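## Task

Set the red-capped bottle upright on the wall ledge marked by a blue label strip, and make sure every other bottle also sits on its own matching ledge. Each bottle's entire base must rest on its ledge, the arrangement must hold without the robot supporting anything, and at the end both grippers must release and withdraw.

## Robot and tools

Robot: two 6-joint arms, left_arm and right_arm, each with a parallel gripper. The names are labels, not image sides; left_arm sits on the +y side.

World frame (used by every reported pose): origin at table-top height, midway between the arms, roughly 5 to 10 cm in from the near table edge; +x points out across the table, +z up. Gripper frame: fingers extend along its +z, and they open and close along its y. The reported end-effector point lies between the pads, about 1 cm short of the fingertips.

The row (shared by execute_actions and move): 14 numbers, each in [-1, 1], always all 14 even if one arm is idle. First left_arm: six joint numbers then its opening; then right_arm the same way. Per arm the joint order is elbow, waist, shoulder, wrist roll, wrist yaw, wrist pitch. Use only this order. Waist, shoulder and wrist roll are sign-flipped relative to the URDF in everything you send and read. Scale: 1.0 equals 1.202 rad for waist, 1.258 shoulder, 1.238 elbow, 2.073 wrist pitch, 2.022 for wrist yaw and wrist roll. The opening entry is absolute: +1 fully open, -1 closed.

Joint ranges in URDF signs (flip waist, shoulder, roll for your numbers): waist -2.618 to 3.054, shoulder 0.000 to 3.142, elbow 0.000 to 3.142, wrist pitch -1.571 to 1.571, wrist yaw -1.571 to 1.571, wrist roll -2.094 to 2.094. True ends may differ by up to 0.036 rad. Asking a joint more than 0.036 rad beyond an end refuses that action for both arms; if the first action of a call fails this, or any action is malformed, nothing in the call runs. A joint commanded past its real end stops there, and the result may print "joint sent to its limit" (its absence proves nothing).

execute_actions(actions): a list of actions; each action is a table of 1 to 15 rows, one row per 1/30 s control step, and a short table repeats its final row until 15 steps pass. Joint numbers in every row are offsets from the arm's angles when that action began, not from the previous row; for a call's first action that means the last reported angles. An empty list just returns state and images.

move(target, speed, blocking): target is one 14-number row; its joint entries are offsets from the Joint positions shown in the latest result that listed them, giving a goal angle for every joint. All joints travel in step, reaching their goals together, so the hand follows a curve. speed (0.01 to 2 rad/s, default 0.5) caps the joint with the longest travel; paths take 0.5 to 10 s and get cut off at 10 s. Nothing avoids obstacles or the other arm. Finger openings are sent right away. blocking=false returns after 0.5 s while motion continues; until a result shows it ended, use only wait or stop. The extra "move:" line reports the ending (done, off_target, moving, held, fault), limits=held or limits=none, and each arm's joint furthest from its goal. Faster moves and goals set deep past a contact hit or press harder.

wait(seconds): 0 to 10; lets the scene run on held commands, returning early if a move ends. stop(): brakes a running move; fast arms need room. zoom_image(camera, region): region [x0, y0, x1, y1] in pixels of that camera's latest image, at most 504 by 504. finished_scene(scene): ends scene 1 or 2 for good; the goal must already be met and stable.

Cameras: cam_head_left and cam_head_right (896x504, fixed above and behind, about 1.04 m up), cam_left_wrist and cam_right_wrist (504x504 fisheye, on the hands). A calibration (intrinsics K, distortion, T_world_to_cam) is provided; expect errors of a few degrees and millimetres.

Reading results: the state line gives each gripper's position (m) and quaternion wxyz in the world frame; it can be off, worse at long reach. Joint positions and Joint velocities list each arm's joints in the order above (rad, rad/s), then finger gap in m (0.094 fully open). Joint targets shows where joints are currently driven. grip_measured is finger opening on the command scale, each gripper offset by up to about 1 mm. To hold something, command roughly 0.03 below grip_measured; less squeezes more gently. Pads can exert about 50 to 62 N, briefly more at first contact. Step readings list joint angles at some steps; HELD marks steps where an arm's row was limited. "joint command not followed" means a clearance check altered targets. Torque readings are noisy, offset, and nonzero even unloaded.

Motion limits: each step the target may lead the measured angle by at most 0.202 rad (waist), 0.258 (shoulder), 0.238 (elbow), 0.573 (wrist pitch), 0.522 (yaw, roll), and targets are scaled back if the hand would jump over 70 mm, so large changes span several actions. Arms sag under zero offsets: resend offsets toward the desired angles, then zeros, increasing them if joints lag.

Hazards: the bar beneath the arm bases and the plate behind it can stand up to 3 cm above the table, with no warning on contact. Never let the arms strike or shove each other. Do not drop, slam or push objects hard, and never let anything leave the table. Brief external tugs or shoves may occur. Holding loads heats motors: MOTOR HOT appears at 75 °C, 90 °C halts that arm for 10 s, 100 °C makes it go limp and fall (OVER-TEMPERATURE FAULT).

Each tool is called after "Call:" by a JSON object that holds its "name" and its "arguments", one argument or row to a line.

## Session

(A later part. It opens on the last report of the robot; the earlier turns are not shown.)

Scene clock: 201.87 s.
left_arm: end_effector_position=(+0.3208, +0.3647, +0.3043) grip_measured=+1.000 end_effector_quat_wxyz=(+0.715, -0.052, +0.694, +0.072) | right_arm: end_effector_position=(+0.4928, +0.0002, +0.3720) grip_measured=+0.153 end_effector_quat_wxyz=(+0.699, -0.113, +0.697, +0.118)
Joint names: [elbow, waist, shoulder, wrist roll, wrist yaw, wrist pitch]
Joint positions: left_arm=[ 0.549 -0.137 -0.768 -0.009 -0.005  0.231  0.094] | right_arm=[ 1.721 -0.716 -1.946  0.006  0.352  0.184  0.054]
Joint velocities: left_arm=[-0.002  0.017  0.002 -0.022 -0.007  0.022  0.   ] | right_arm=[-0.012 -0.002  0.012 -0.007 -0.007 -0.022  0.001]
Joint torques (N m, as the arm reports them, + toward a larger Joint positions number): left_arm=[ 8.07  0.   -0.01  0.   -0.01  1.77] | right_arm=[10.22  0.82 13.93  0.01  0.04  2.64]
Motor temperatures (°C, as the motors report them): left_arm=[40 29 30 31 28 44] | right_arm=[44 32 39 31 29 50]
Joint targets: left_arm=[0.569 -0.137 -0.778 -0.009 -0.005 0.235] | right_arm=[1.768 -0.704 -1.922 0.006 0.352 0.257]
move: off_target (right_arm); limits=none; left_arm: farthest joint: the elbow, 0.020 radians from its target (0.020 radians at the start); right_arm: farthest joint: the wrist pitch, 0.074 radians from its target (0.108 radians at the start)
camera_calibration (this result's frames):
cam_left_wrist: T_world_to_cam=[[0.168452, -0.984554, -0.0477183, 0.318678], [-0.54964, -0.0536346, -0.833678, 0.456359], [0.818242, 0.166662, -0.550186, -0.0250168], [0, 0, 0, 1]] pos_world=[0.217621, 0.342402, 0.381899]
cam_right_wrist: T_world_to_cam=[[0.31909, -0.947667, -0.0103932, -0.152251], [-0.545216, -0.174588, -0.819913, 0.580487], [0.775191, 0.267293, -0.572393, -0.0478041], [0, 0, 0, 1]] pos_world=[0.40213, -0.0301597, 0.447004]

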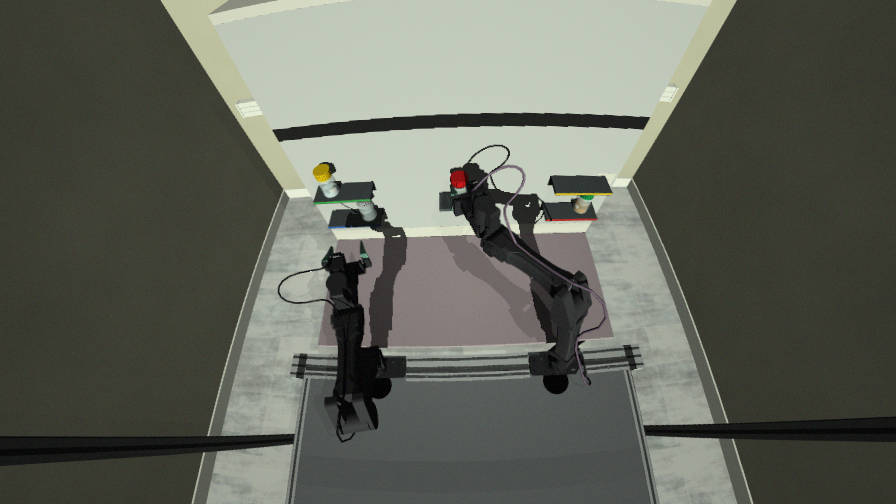

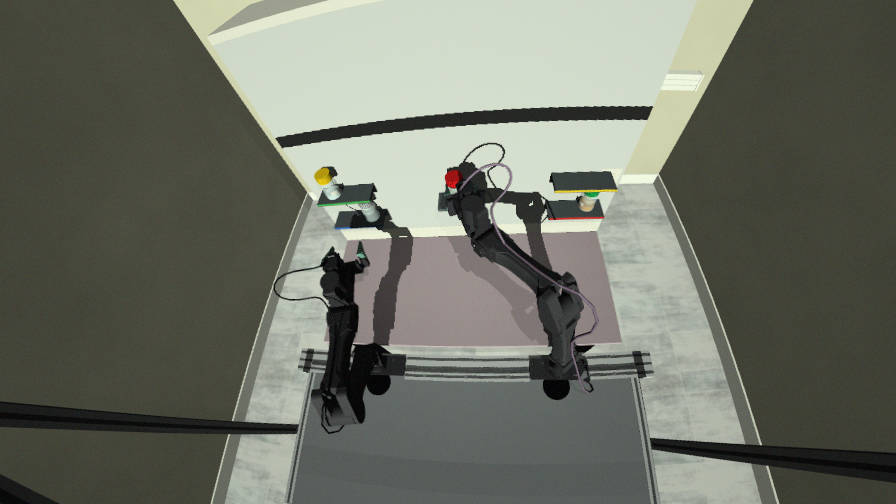

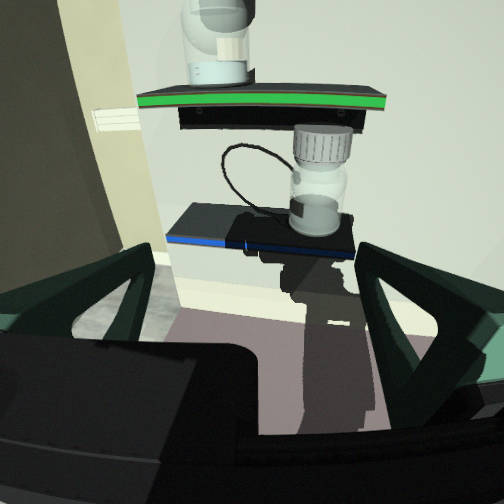

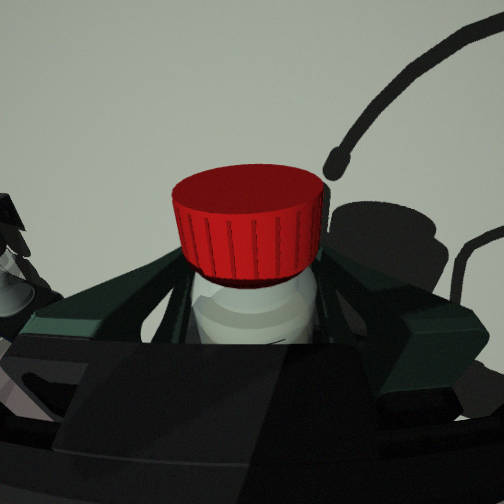

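Call:
{"name": "move", "arguments": {
  "target": [0.016,0,-0.008,0,0,0.002,1, -0.11,0.005,0.02,0,0,0.115,0.11],
  "speed": 0.12
}}

Scene clock: 211.93 s.
left_arm: end_effector_position=(+0.3208, +0.3647, +0.3043) grip_measured=+1.000 end_effector_quat_wxyz=(+0.715, -0.052, +0.694, +0.072) | right_arm: end_effector_position=(+0.4944, +0.0017, +0.3473) grip_measured=+0.153 end_effector_quat_wxyz=(+0.716, -0.102, +0.679, +0.128)
Joint names: [elbow, waist, shoulder, wrist roll, wrist yaw, wrist pitch]
Joint positions: left_arm=[ 0.549 -0.137 -0.768 -0.009 -0.005  0.231  0.094] | right_arm=[ 1.586 -0.716 -1.958  0.006  0.353  0.389  0.054]
Joint velocities: left_arm=[-0.012 -0.007  0.007  0.022 -0.037 -0.007  0.   ] | right_arm=[-0.012 -0.012  0.017 -0.022  0.007  0.051 -0.   ]
Joint torques (N m, as the arm reports them, + toward a larger Joint positions number): left_arm=[ 8.07  0.01  0.    0.   -0.01  1.77] | right_arm=[ 6.24  0.44 15.27  0.01  0.03  2.16]
Motor temperatures (°C, as the motors report them): left_arm=[40 29 30 31 28 44] | right_arm=[44 32 41 31 29 50]
Joint targets: left_arm=[0.569 -0.137 -0.778 -0.009 -0.005 0.235] | right_arm=[1.585 -0.710 -1.921 0.006 0.352 0.422]
move: off_target (right_arm); limits=none; left_arm: farthest joint: the elbow, 0.020 radians from its target (0.020 radians at the start); right_arm: farthest joint: the shoulder, 0.037 radians from its target (0.025 radians at the start)
camera_calibration (this result's frames):
cam_left_wrist: T_world_to_cam=[[0.168452, -0.984554, -0.0477183, 0.318678], [-0.54964, -0.0536346, -0.833678, 0.456359], [0.818242, 0.166662, -0.550186, -0.0250168], [0, 0, 0, 1]] pos_world=[0.217621, 0.342402, 0.381899]
cam_right_wrist: T_world_to_cam=[[0.318666, -0.947369, -0.0307164, -0.14434], [-0.508432, -0.143492, -0.849063, 0.553274], [0.799968, 0.286185, -0.527399, -0.0914579], [0, 0, 0, 1]] pos_world=[0.400462, -0.0311787, 0.417096]

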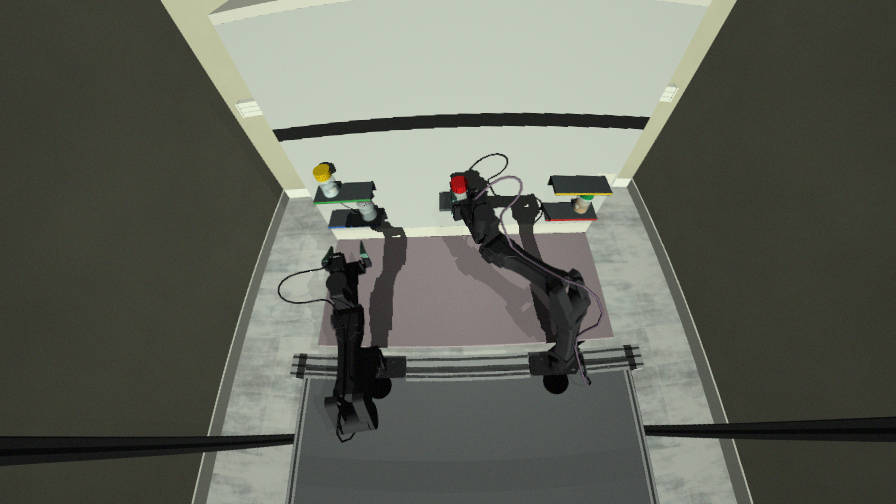

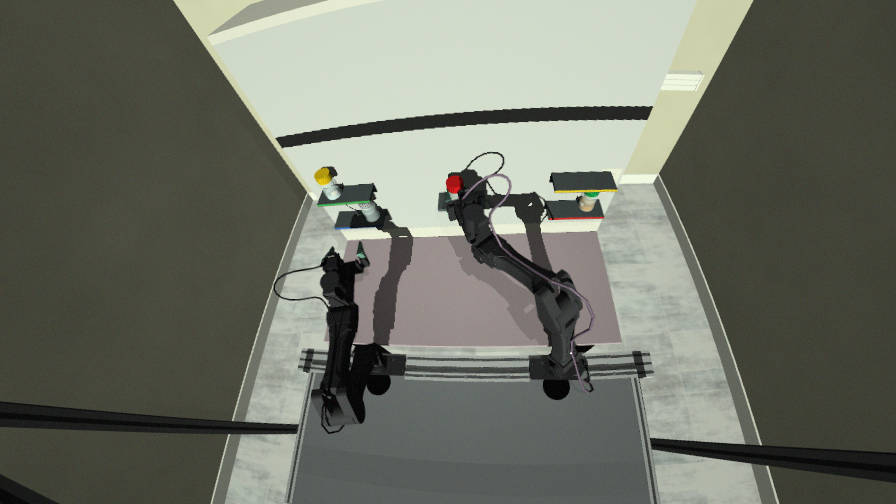

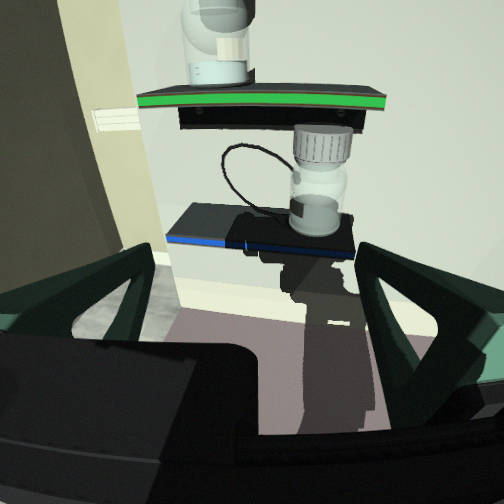

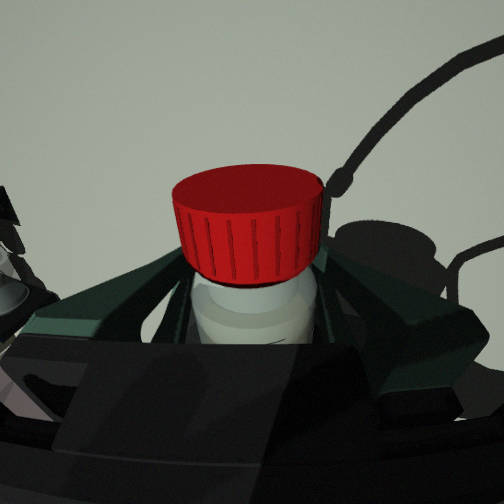

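Call:
{"name": "move", "arguments": {
  "target": [0.016,0,-0.008,0,0,0.002,1, -0.025,0,0.02,0,0,0.015,0.11],
  "speed": 0.08
}}

Call:
{"name": "zoom_image", "arguments": {
  "camera": "cam_head_left",
  "region": [410,150,510,230]
}}

Scene clock: 217.17 s.
left_arm: end_effector_position=(+0.3208, +0.3647, +0.3043) grip_measured=+1.000 end_effector_quat_wxyz=(+0.715, -0.052, +0.694, +0.072) | right_arm: end_effector_position=(+0.4938, +0.0011, +0.3462) grip_measured=+0.153 end_effector_quat_wxyz=(+0.721, -0.099, +0.673, +0.130)
Joint names: [elbow, waist, shoulder, wrist roll, wrist yaw, wrist pitch]
Joint positions: left_arm=[ 0.549 -0.137 -0.768 -0.009 -0.005  0.231  0.094] | right_arm=[ 1.565 -0.716 -1.958  0.006  0.354  0.426  0.054]
Joint velocities: left_arm=[-0.002  0.037 -0.002 -0.037  0.007 -0.022  0.   ] | right_arm=[-0.007  0.017  0.002 -0.081  0.007 -0.022 -0.001]
Joint torques (N m, as the arm reports them, + toward a larger Joint positions number): left_arm=[ 8.08  0.    0.    0.   -0.01  1.77] | right_arm=[ 5.5   0.02 14.02  0.01  0.01  1.77]
Motor temperatures (°C, as the motors report them): left_arm=[40 29 30 31 28 44] | right_arm=[43 32 42 31 29 49]
Joint targets: left_arm=[0.569 -0.137 -0.778 -0.009 -0.005 0.235] | right_arm=[1.555 -0.716 -1.933 0.006 0.353 0.420]
move: off_target (right_arm); limits=none; left_arm: farthest joint: the elbow, 0.020 radians from its target (0.020 radians at the start); right_arm: farthest joint: the shoulder, 0.025 radians from its target (0.025 radians at the start)
camera_calibration (this result's frames):
cam_left_wrist: T_world_to_cam=[[0.168452, -0.984554, -0.0477183, 0.318678], [-0.54964, -0.0536346, -0.833678, 0.456359], [0.818242, 0.166662, -0.550186, -0.0250168], [0, 0, 0, 1]] pos_world=[0.217621, 0.342402, 0.381899]
cam_right_wrist: T_world_to_cam=[[0.318201, -0.947316, -0.0366115, -0.142493], [-0.497469, -0.133974, -0.857074, 0.549315], [0.807015, 0.290935, -0.513891, -0.0995828], [0, 0, 0, 1]] pos_world=[0.398973, -0.0324201, 0.414412]

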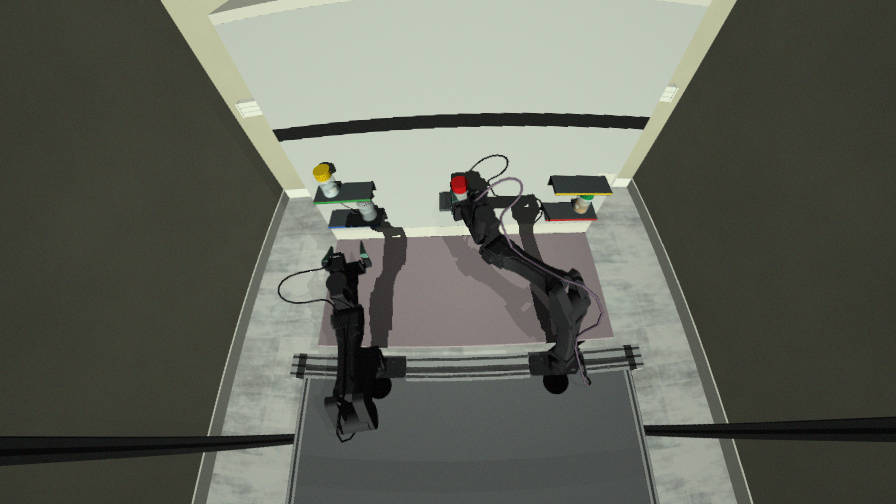

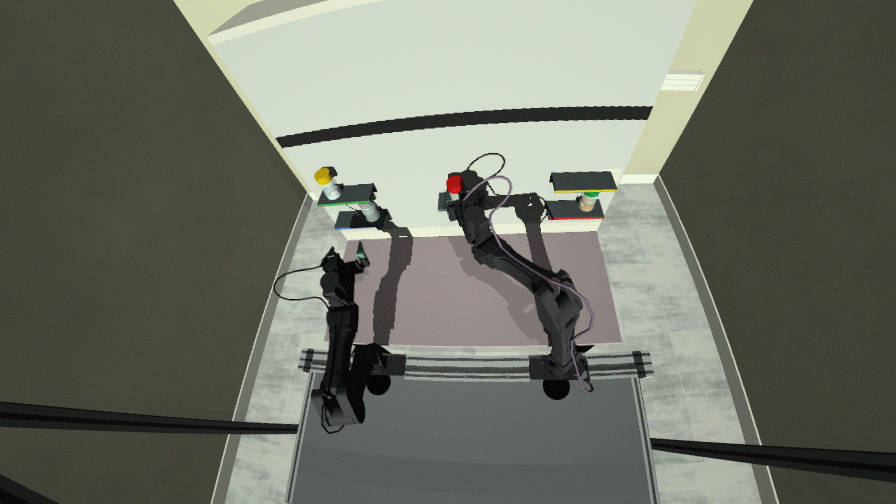

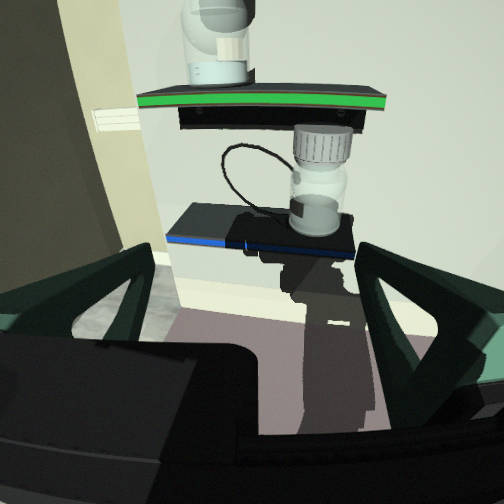

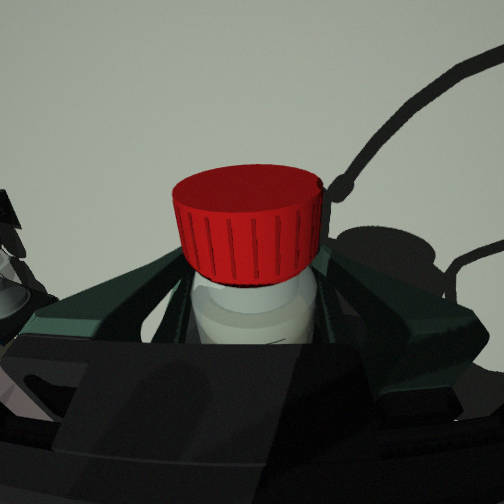

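Region (410, 150, 510, 230) of cam_head_left's 896x504 image, scaled by 5.040, with more detail than that image has; it fills the top 403 rows of this view, and the rest is white.

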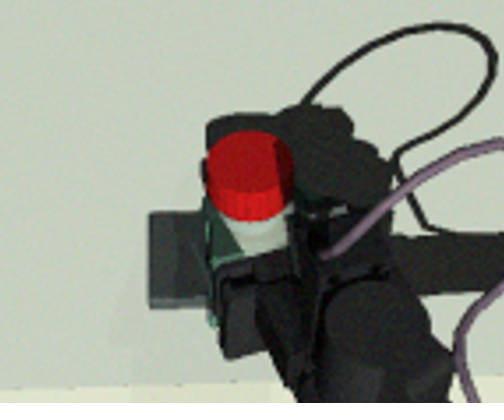

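Call:
{"name": "move", "arguments": {
  "target": [0.016,0,-0.008,0,0,0.002,1, 0.01,0,0.01,0,0,0.005,0.75]
}}

Scene clock: 221.20 s.
left_arm: end_effector_position=(+0.3208, +0.3647, +0.3043) grip_measured=+1.000 end_effector_quat_wxyz=(+0.715, -0.052, +0.694, +0.072) | right_arm: end_effector_position=(+0.4939, +0.0011, +0.3452) grip_measured=+0.748 end_effector_quat_wxyz=(+0.720, -0.099, +0.675, +0.130)
Joint names: [elbow, waist, shoulder, wrist roll, wrist yaw, wrist pitch]
Joint positions: left_arm=[ 0.549 -0.137 -0.768 -0.009 -0.005  0.231  0.094] | right_arm=[ 1.565 -0.716 -1.958  0.006  0.354  0.422  0.082]
Joint velocities: left_arm=[-0.007  0.012 -0.007 -0.051  0.007 -0.007  0.   ] | right_arm=[ 0.012  0.007  0.007 -0.022  0.022 -0.037 -0.   ]
Joint torques (N m, as the arm reports them, + toward a larger Joint positions number): left_arm=[ 8.08  0.    0.    0.   -0.01  1.77] | right_arm=[ 7.31 -0.05 12.9   0.02  0.03  2.01]
Motor temperatures (°C, as the motors report them): left_arm=[40 29 30 31 28 44] | right_arm=[43 32 43 31 29 49]
Joint targets: left_arm=[0.569 -0.137 -0.778 -0.009 -0.005 0.235] | right_arm=[1.578 -0.716 -1.945 0.006 0.354 0.436]
move: done; limits=none; left_arm: farthest joint: the elbow, 0.020 radians from its target (0.020 radians at the start); right_arm: farthest joint: the wrist pitch, 0.015 radians from its target (0.011 radians at the start)
camera_calibration (this result's frames):
cam_left_wrist: T_world_to_cam=[[0.168452, -0.984554, -0.0477183, 0.318678], [-0.54964, -0.0536346, -0.833678, 0.456359], [0.818242, 0.166662, -0.550186, -0.0250168], [0, 0, 0, 1]] pos_world=[0.217621, 0.342402, 0.381899]
cam_right_wrist: T_world_to_cam=[[0.31815, -0.947374, -0.0355296, -0.14284], [-0.500355, -0.135962, -0.855078, 0.549237], [0.805249, 0.289821, -0.51728, -0.0981109], [0, 0, 0, 1]] pos_world=[0.399262, -0.0322127, 0.413815]

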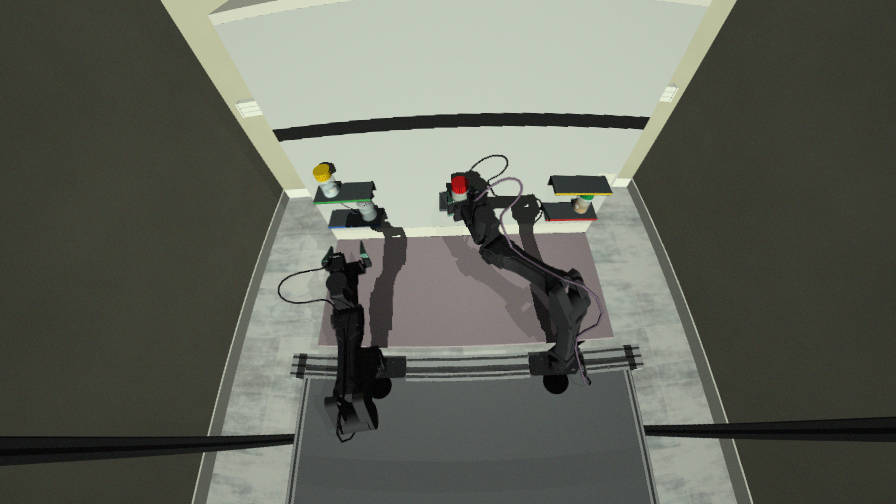

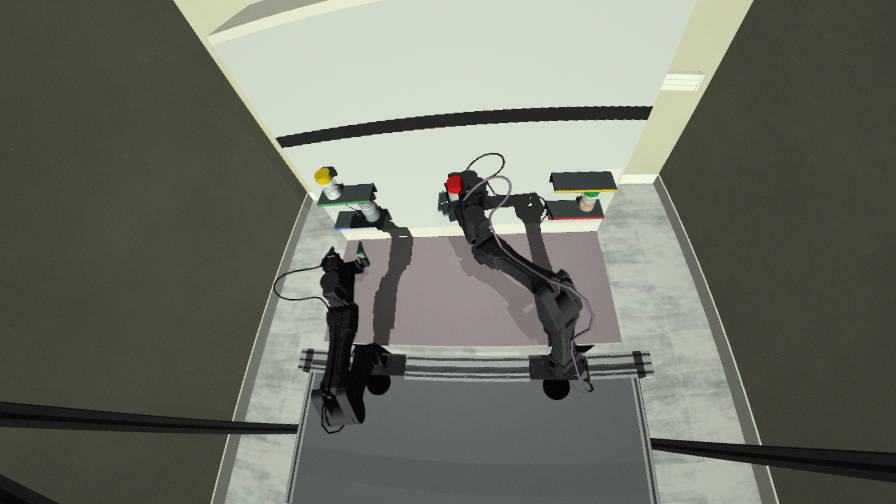

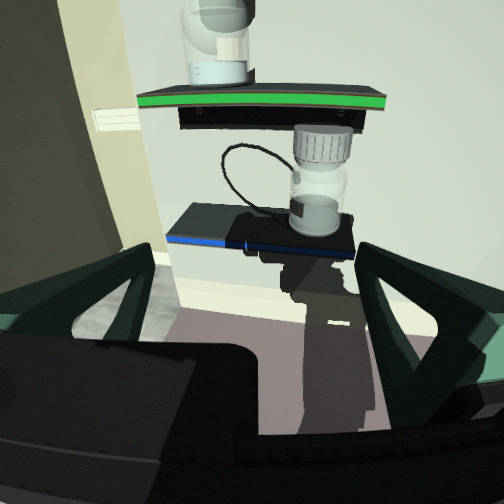

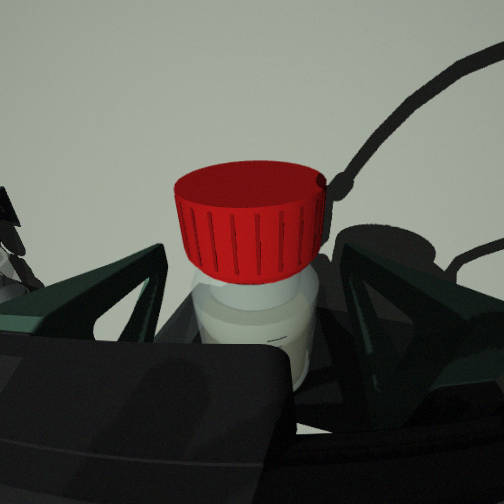

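Call:
{"name": "move", "arguments": {
  "target": [0.016,0,-0.008,0,0,0.002,1, -0.25,-0.075,0.29,0,0.045,0.01,1],
  "speed": 0.4
}}

Scene clock: 230.77 s.
left_arm: end_effector_position=(+0.3208, +0.3647, +0.3043) grip_measured=+1.000 end_effector_quat_wxyz=(+0.715, -0.052, +0.694, +0.072) | right_arm: end_effector_position=(+0.4066, -0.0356, +0.3806) grip_measured=+1.000 end_effector_quat_wxyz=(+0.732, -0.088, +0.662, +0.137)
Joint names: [elbow, waist, shoulder, wrist roll, wrist yaw, wrist pitch]
Joint positions: left_arm=[ 0.549 -0.137 -0.768 -0.009 -0.005  0.231  0.094] | right_arm=[ 1.261 -0.795 -1.614  0.006  0.439  0.425  0.094]
Joint velocities: left_arm=[-0.022 -0.027  0.002  0.022 -0.051 -0.022  0.   ] | right_arm=[-0.012 -0.002  0.002  0.051  0.007  0.022  0.   ]
Joint torques (N m, as the arm reports them, + toward a larger Joint positions number): left_arm=[ 8.08  0.   -0.01  0.   -0.01  1.77] | right_arm=[ 5.74 -0.75 10.07  0.01  0.08  1.98]
Motor temperatures (°C, as the motors report them): left_arm=[40 29 30 31 28 44] | right_arm=[42 32 42 31 29 48]
Joint targets: left_arm=[0.569 -0.137 -0.778 -0.009 -0.005 0.235] | right_arm=[1.256 -0.806 -1.593 0.006 0.445 0.442]
move: done; limits=none; left_arm: farthest joint: the elbow, 0.020 radians from its target (0.020 radians at the start); right_arm: farthest joint: the shoulder, 0.020 radians from its target (0.365 radians at the start)
camera_calibration (this result's frames):
cam_left_wrist: T_world_to_cam=[[0.168452, -0.984554, -0.0477183, 0.318678], [-0.54964, -0.0536346, -0.833678, 0.456359], [0.818242, 0.166662, -0.550186, -0.0250168], [0, 0, 0, 1]] pos_world=[0.217621, 0.342402, 0.381899]
cam_right_wrist: T_world_to_cam=[[0.314018, -0.947713, -0.0568496, -0.138786], [-0.474967, -0.104966, -0.873721, 0.528675], [0.82207, 0.301366, -0.483094, -0.0183313], [0, 0, 0, 1]] pos_world=[0.309754, -0.0705119, 0.445169]

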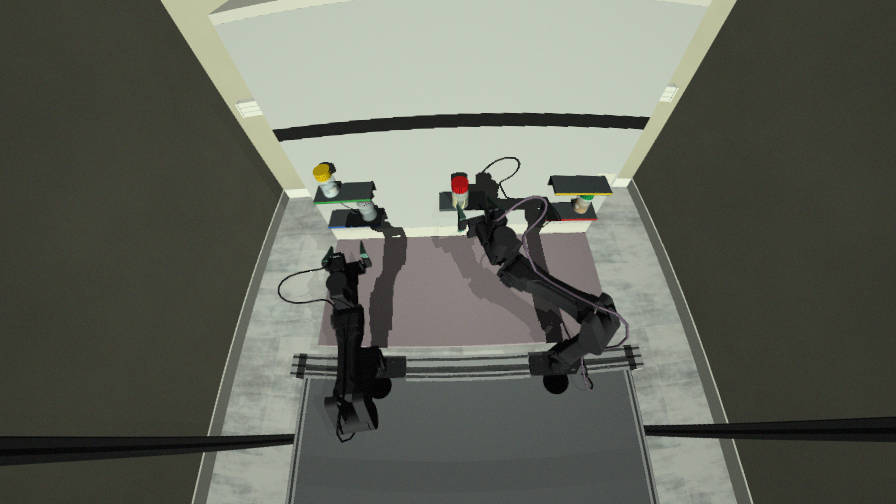

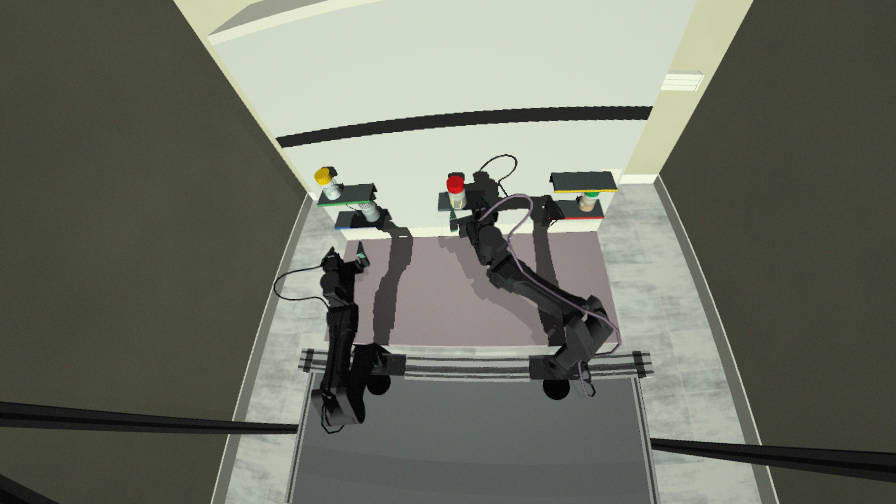

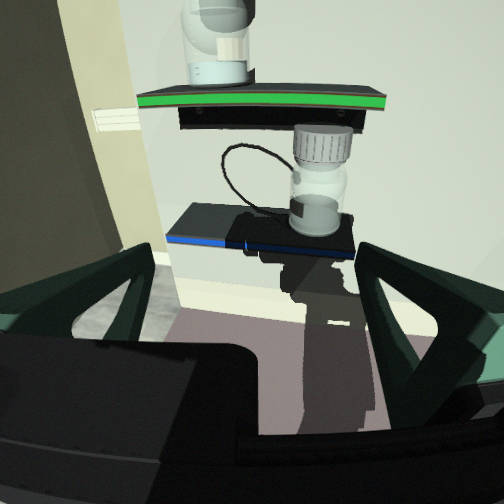

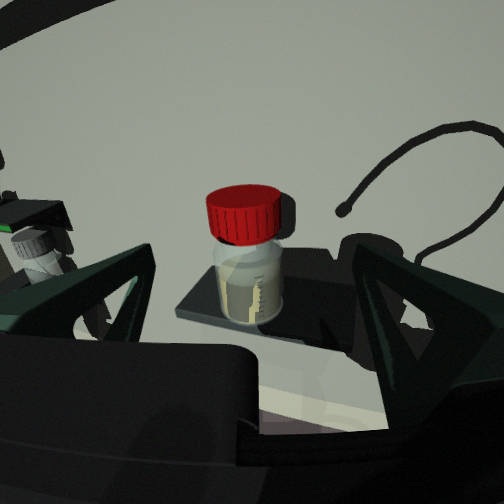

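Call:
{"name": "move", "arguments": {
  "target": [0.586,0.75,-0.65,0,-0.19,0.094,1, -0.2,0.66,0.45,0,-0.215,-0.15,1],
  "speed": 0.7
}}

Scene clock: 239.77 s.
left_arm: end_effector_position=(+0.4172, +0.0130, +0.3592) grip_measured=+1.000 end_effector_quat_wxyz=(+0.720, +0.125, +0.671, -0.126) | right_arm: end_effector_position=(+0.3685, -0.3484, +0.4113) grip_measured=+1.000 end_effector_quat_wxyz=(+0.740, +0.028, +0.672, -0.004)
Joint names: [elbow, waist, shoulder, wrist roll, wrist yaw, wrist pitch]
Joint positions: left_arm=[ 1.238  0.769 -1.585 -0.009 -0.378  0.411  0.094] | right_arm=[ 1.021 -0.008 -1.063  0.006  0.015  0.108  0.094]
Joint velocities: left_arm=[ 0.007 -0.007  0.012  0.037 -0.022 -0.007  0.   ] | right_arm=[-0.002  0.017  0.012  0.081 -0.022 -0.051  0.   ]
Joint torques (N m, as the arm reports them, + toward a larger Joint positions number): left_arm=[ 9.16 -0.36  7.37  0.   -0.1   1.82] | right_arm=[ 5.53  0.45  4.07  0.01 -0.11  1.95]
Motor temperatures (°C, as the motors report them): left_arm=[41 29 30 31 28 44] | right_arm=[41 32 41 31 29 47]
Joint targets: left_arm=[1.275 0.765 -1.585 -0.009 -0.389 0.426] | right_arm=[1.014 -0.001 -1.048 0.006 0.004 0.114]
move: off_target (left_arm); limits=none; left_arm: farthest joint: the elbow, 0.037 radians from its target (0.726 radians at the start); right_arm: farthest joint: the shoulder, 0.015 radians from its target (0.566 radians at the start)
camera_calibration (this result's frames):
cam_left_wrist: T_world_to_cam=[[-0.35446, -0.934511, -0.0323731, 0.170763], [-0.476861, 0.210437, -0.853417, 0.509535], [0.80434, -0.287064, -0.520223, -0.0141189], [0, 0, 0, 1]] pos_world=[0.314862, 0.0483018, 0.433029]
cam_right_wrist: T_world_to_cam=[[-0.0457672, -0.998151, -0.0399988, -0.31351], [-0.492875, 0.0573908, -0.868205, 0.565477], [0.868896, -0.0200209, -0.49459, -0.00247095], [0, 0, 0, 1]] pos_world=[0.266508, -0.345433, 0.477188]

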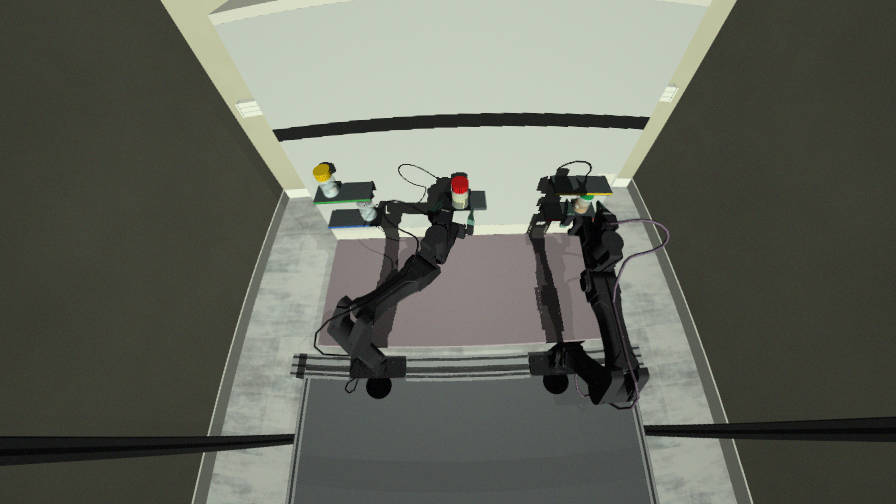

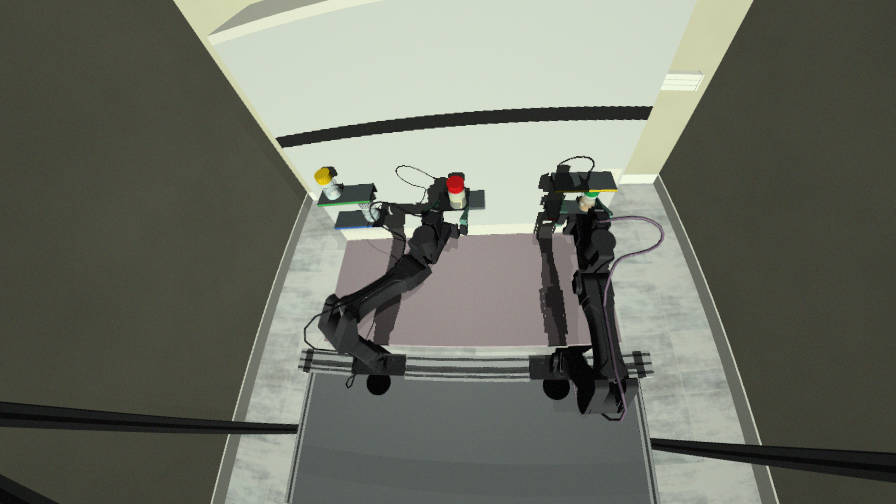

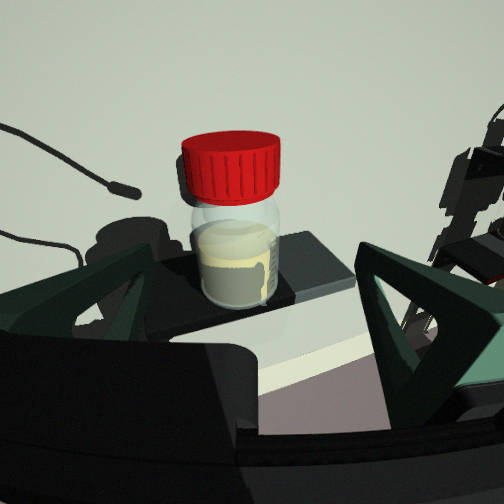

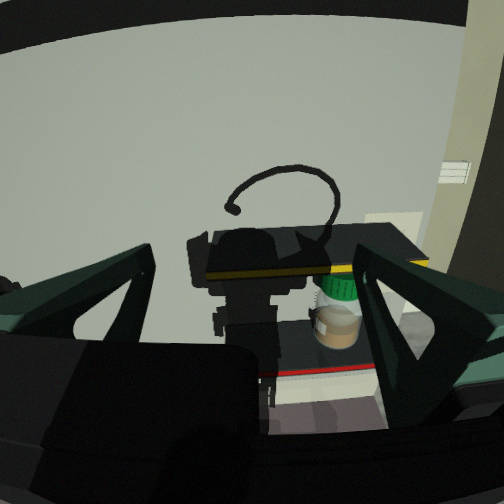

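Call:
{"name": "move", "arguments": {
  "target": [0.216,-0.053,-0.171,0,0.009,-0.03,1, 0.016,0,0.008,0,0,0.005,1],
  "speed": 0.3
}}

Scene clock: 247.73 s.
left_arm: end_effector_position=(+0.4739, -0.0029, +0.3533) grip_measured=+1.000 end_effector_quat_wxyz=(+0.715, +0.116, +0.680, -0.108) | right_arm: end_effector_position=(+0.3687, -0.3483, +0.4101) grip_measured=+1.000 end_effector_quat_wxyz=(+0.739, +0.028, +0.674, -0.003)
Joint names: [elbow, waist, shoulder, wrist roll, wrist yaw, wrist pitch]
Joint positions: left_arm=[ 1.471  0.719 -1.796 -0.009 -0.367  0.365  0.094] | right_arm=[ 1.021 -0.008 -1.063  0.006  0.015  0.104  0.094]
Joint velocities: left_arm=[ 0.002  0.012 -0.002  0.007  0.007 -0.022  0.   ] | right_arm=[ 0.007  0.037  0.002 -0.066 -0.051  0.022  0.   ]
Joint torques (N m, as the arm reports them, + toward a larger Joint positions number): left_arm=[ 9.05 -1.27  8.9  -0.01  0.05  1.53] | right_arm=[ 7.84 -0.01  3.53  0.01  0.04  2.02]
Motor temperatures (°C, as the motors report them): left_arm=[41 29 31 31 28 44] | right_arm=[41 32 38 31 29 47]
Joint targets: left_arm=[1.505 0.705 -1.801 -0.009 -0.360 0.349] | right_arm=[1.041 -0.008 -1.053 0.006 0.016 0.119]
move: off_target (left_arm); limits=none; left_arm: farthest joint: the elbow, 0.035 radians from its target (0.268 radians at the start); right_arm: farthest joint: the elbow, 0.020 radians from its target (0.020 radians at the start)
camera_calibration (this result's frames):
cam_left_wrist: T_world_to_cam=[[-0.318602, -0.947005, -0.0409278, 0.161812], [-0.498876, 0.204238, -0.842265, 0.541378], [0.805988, -0.247929, -0.537508, -0.0619347], [0, 0, 0, 1]] pos_world=[0.371553, 0.0273115, 0.429316]
cam_right_wrist: T_world_to_cam=[[-0.0453841, -0.998173, -0.0398787, -0.313637], [-0.496859, 0.0571867, -0.865945, 0.565015], [0.866643, -0.019486, -0.498547, -0.000483606], [0, 0, 0, 1]] pos_world=[0.266918, -0.345385, 0.476523]

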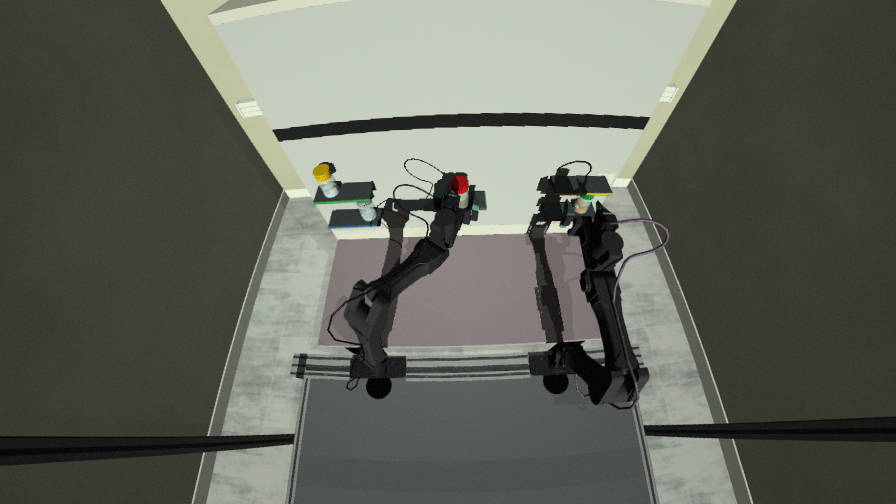

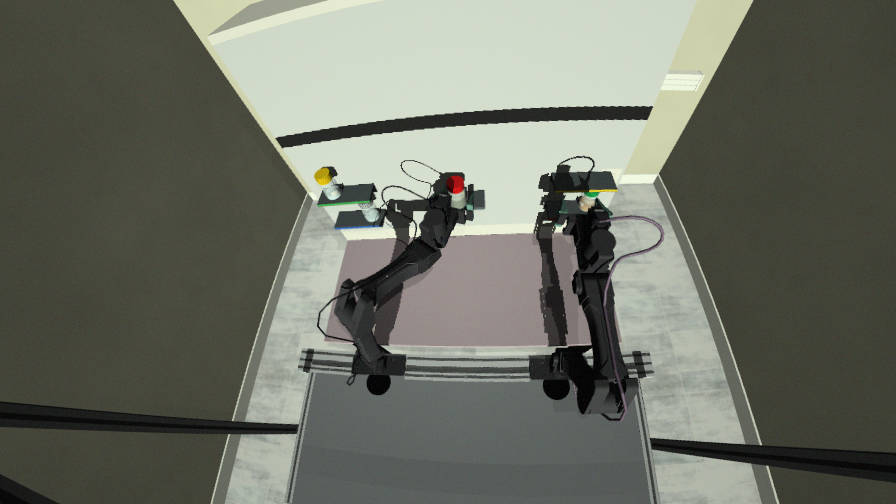

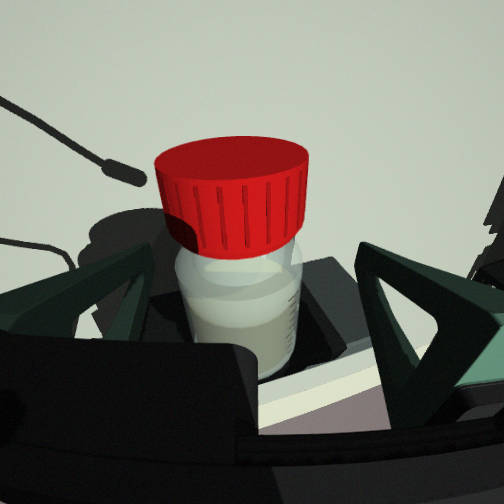

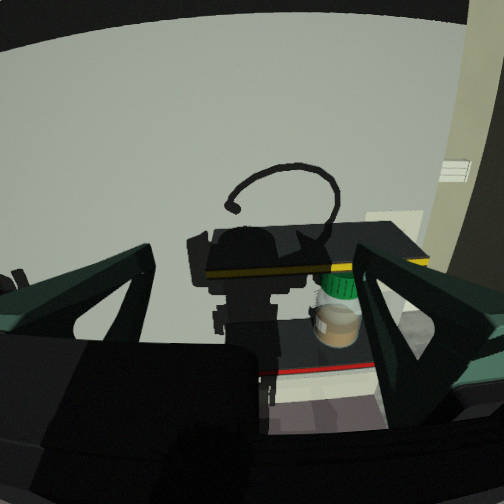

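Call:
{"name": "move", "arguments": {
  "target": [0.04,-0.025,-0.02,0,0,-0.02,1, 0.016,0,0.008,0,0,0.005,1],
  "speed": 0.15
}}

Scene clock: 252.13 s.
left_arm: end_effector_position=(+0.4830, +0.0020, +0.3443) grip_measured=+1.000 end_effector_quat_wxyz=(+0.708, +0.116, +0.690, -0.097) | right_arm: end_effector_position=(+0.3687, -0.3483, +0.4094) grip_measured=+1.000 end_effector_quat_wxyz=(+0.738, +0.028, +0.675, -0.003)
Joint names: [elbow, waist, shoulder, wrist roll, wrist yaw, wrist pitch]
Joint positions: left_arm=[ 1.485  0.703 -1.815 -0.009 -0.367  0.341  0.094] | right_arm=[ 1.021 -0.008 -1.063  0.006  0.015  0.101  0.094]
Joint velocities: left_arm=[-0.012  0.007 -0.002  0.022 -0.007 -0.007  0.   ] | right_arm=[-0.017  0.007  0.002  0.037 -0.051 -0.022  0.   ]
Joint torques (N m, as the arm reports them, + toward a larger Joint positions number): left_arm=[ 9.05 -1.13  9.02  0.   -0.01  1.54] | right_arm=[ 7.79 -0.04  3.49  0.01  0.02  2.01]
Motor temperatures (°C, as the motors report them): left_arm=[42 29 32 31 28 44] | right_arm=[41 32 37 31 29 47]
Joint targets: left_arm=[1.520 0.689 -1.821 -0.009 -0.367 0.324] | right_arm=[1.041 -0.008 -1.053 0.006 0.015 0.114]
move: off_target (left_arm); limits=none; left_arm: farthest joint: the elbow, 0.035 radians from its target (0.050 radians at the start); right_arm: farthest joint: the elbow, 0.020 radians from its target (0.020 radians at the start)
camera_calibration (this result's frames):
cam_left_wrist: T_world_to_cam=[[-0.303344, -0.951515, -0.051002, 0.165145], [-0.521006, 0.210436, -0.827206, 0.542783], [0.797831, -0.224355, -0.55958, -0.061432], [0, 0, 0, 1]] pos_world=[0.381901, 0.0291347, 0.42304]
cam_right_wrist: T_world_to_cam=[[-0.0453813, -0.998176, -0.0398229, -0.31366], [-0.499504, 0.0571963, -0.864421, 0.564748], [0.865122, -0.0193369, -0.501188, 0.000775058], [0, 0, 0, 1]] pos_world=[0.267189, -0.345374, 0.476078]

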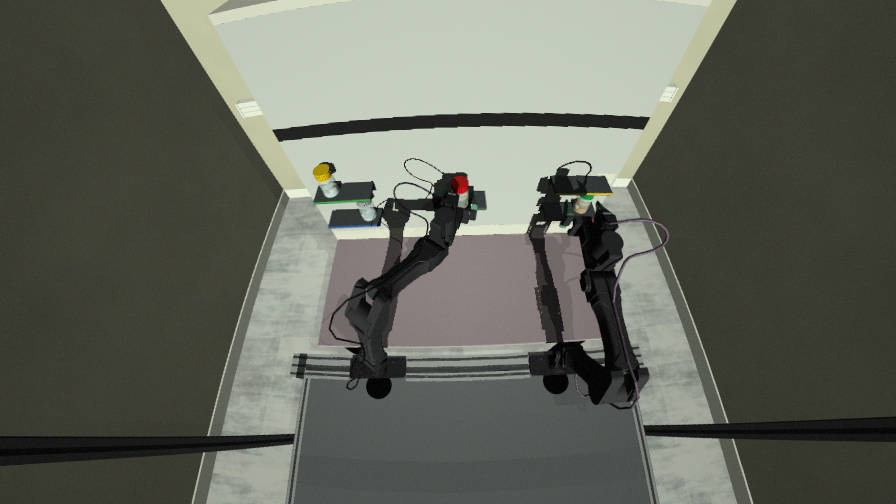

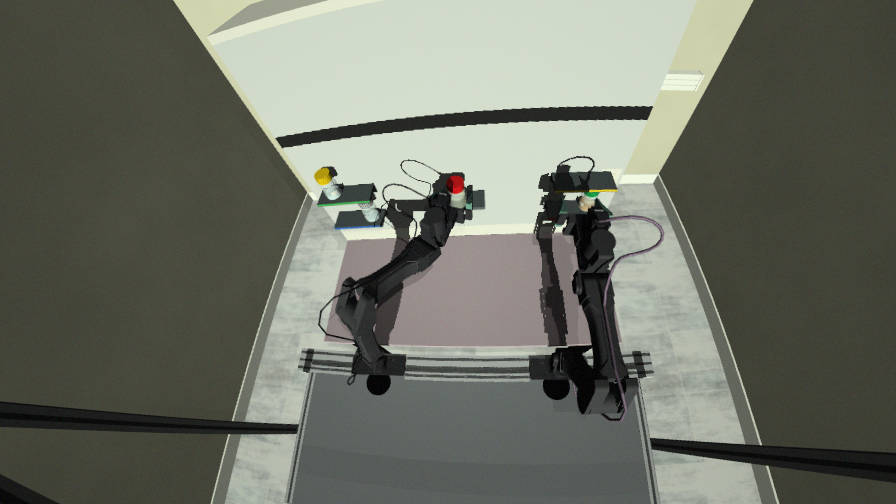

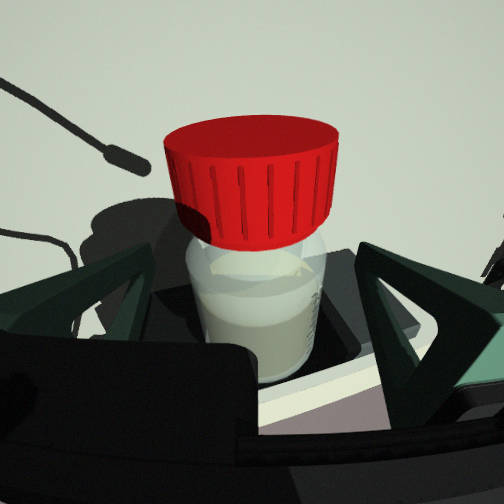

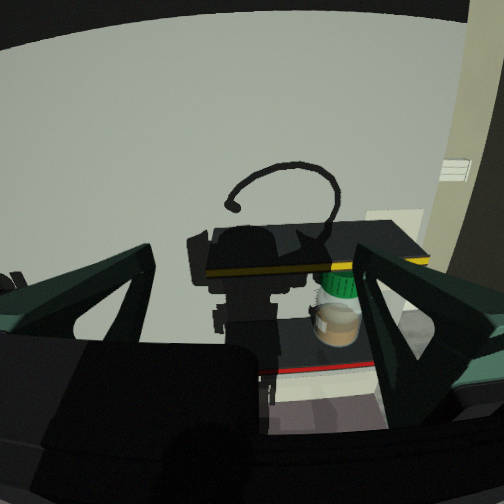

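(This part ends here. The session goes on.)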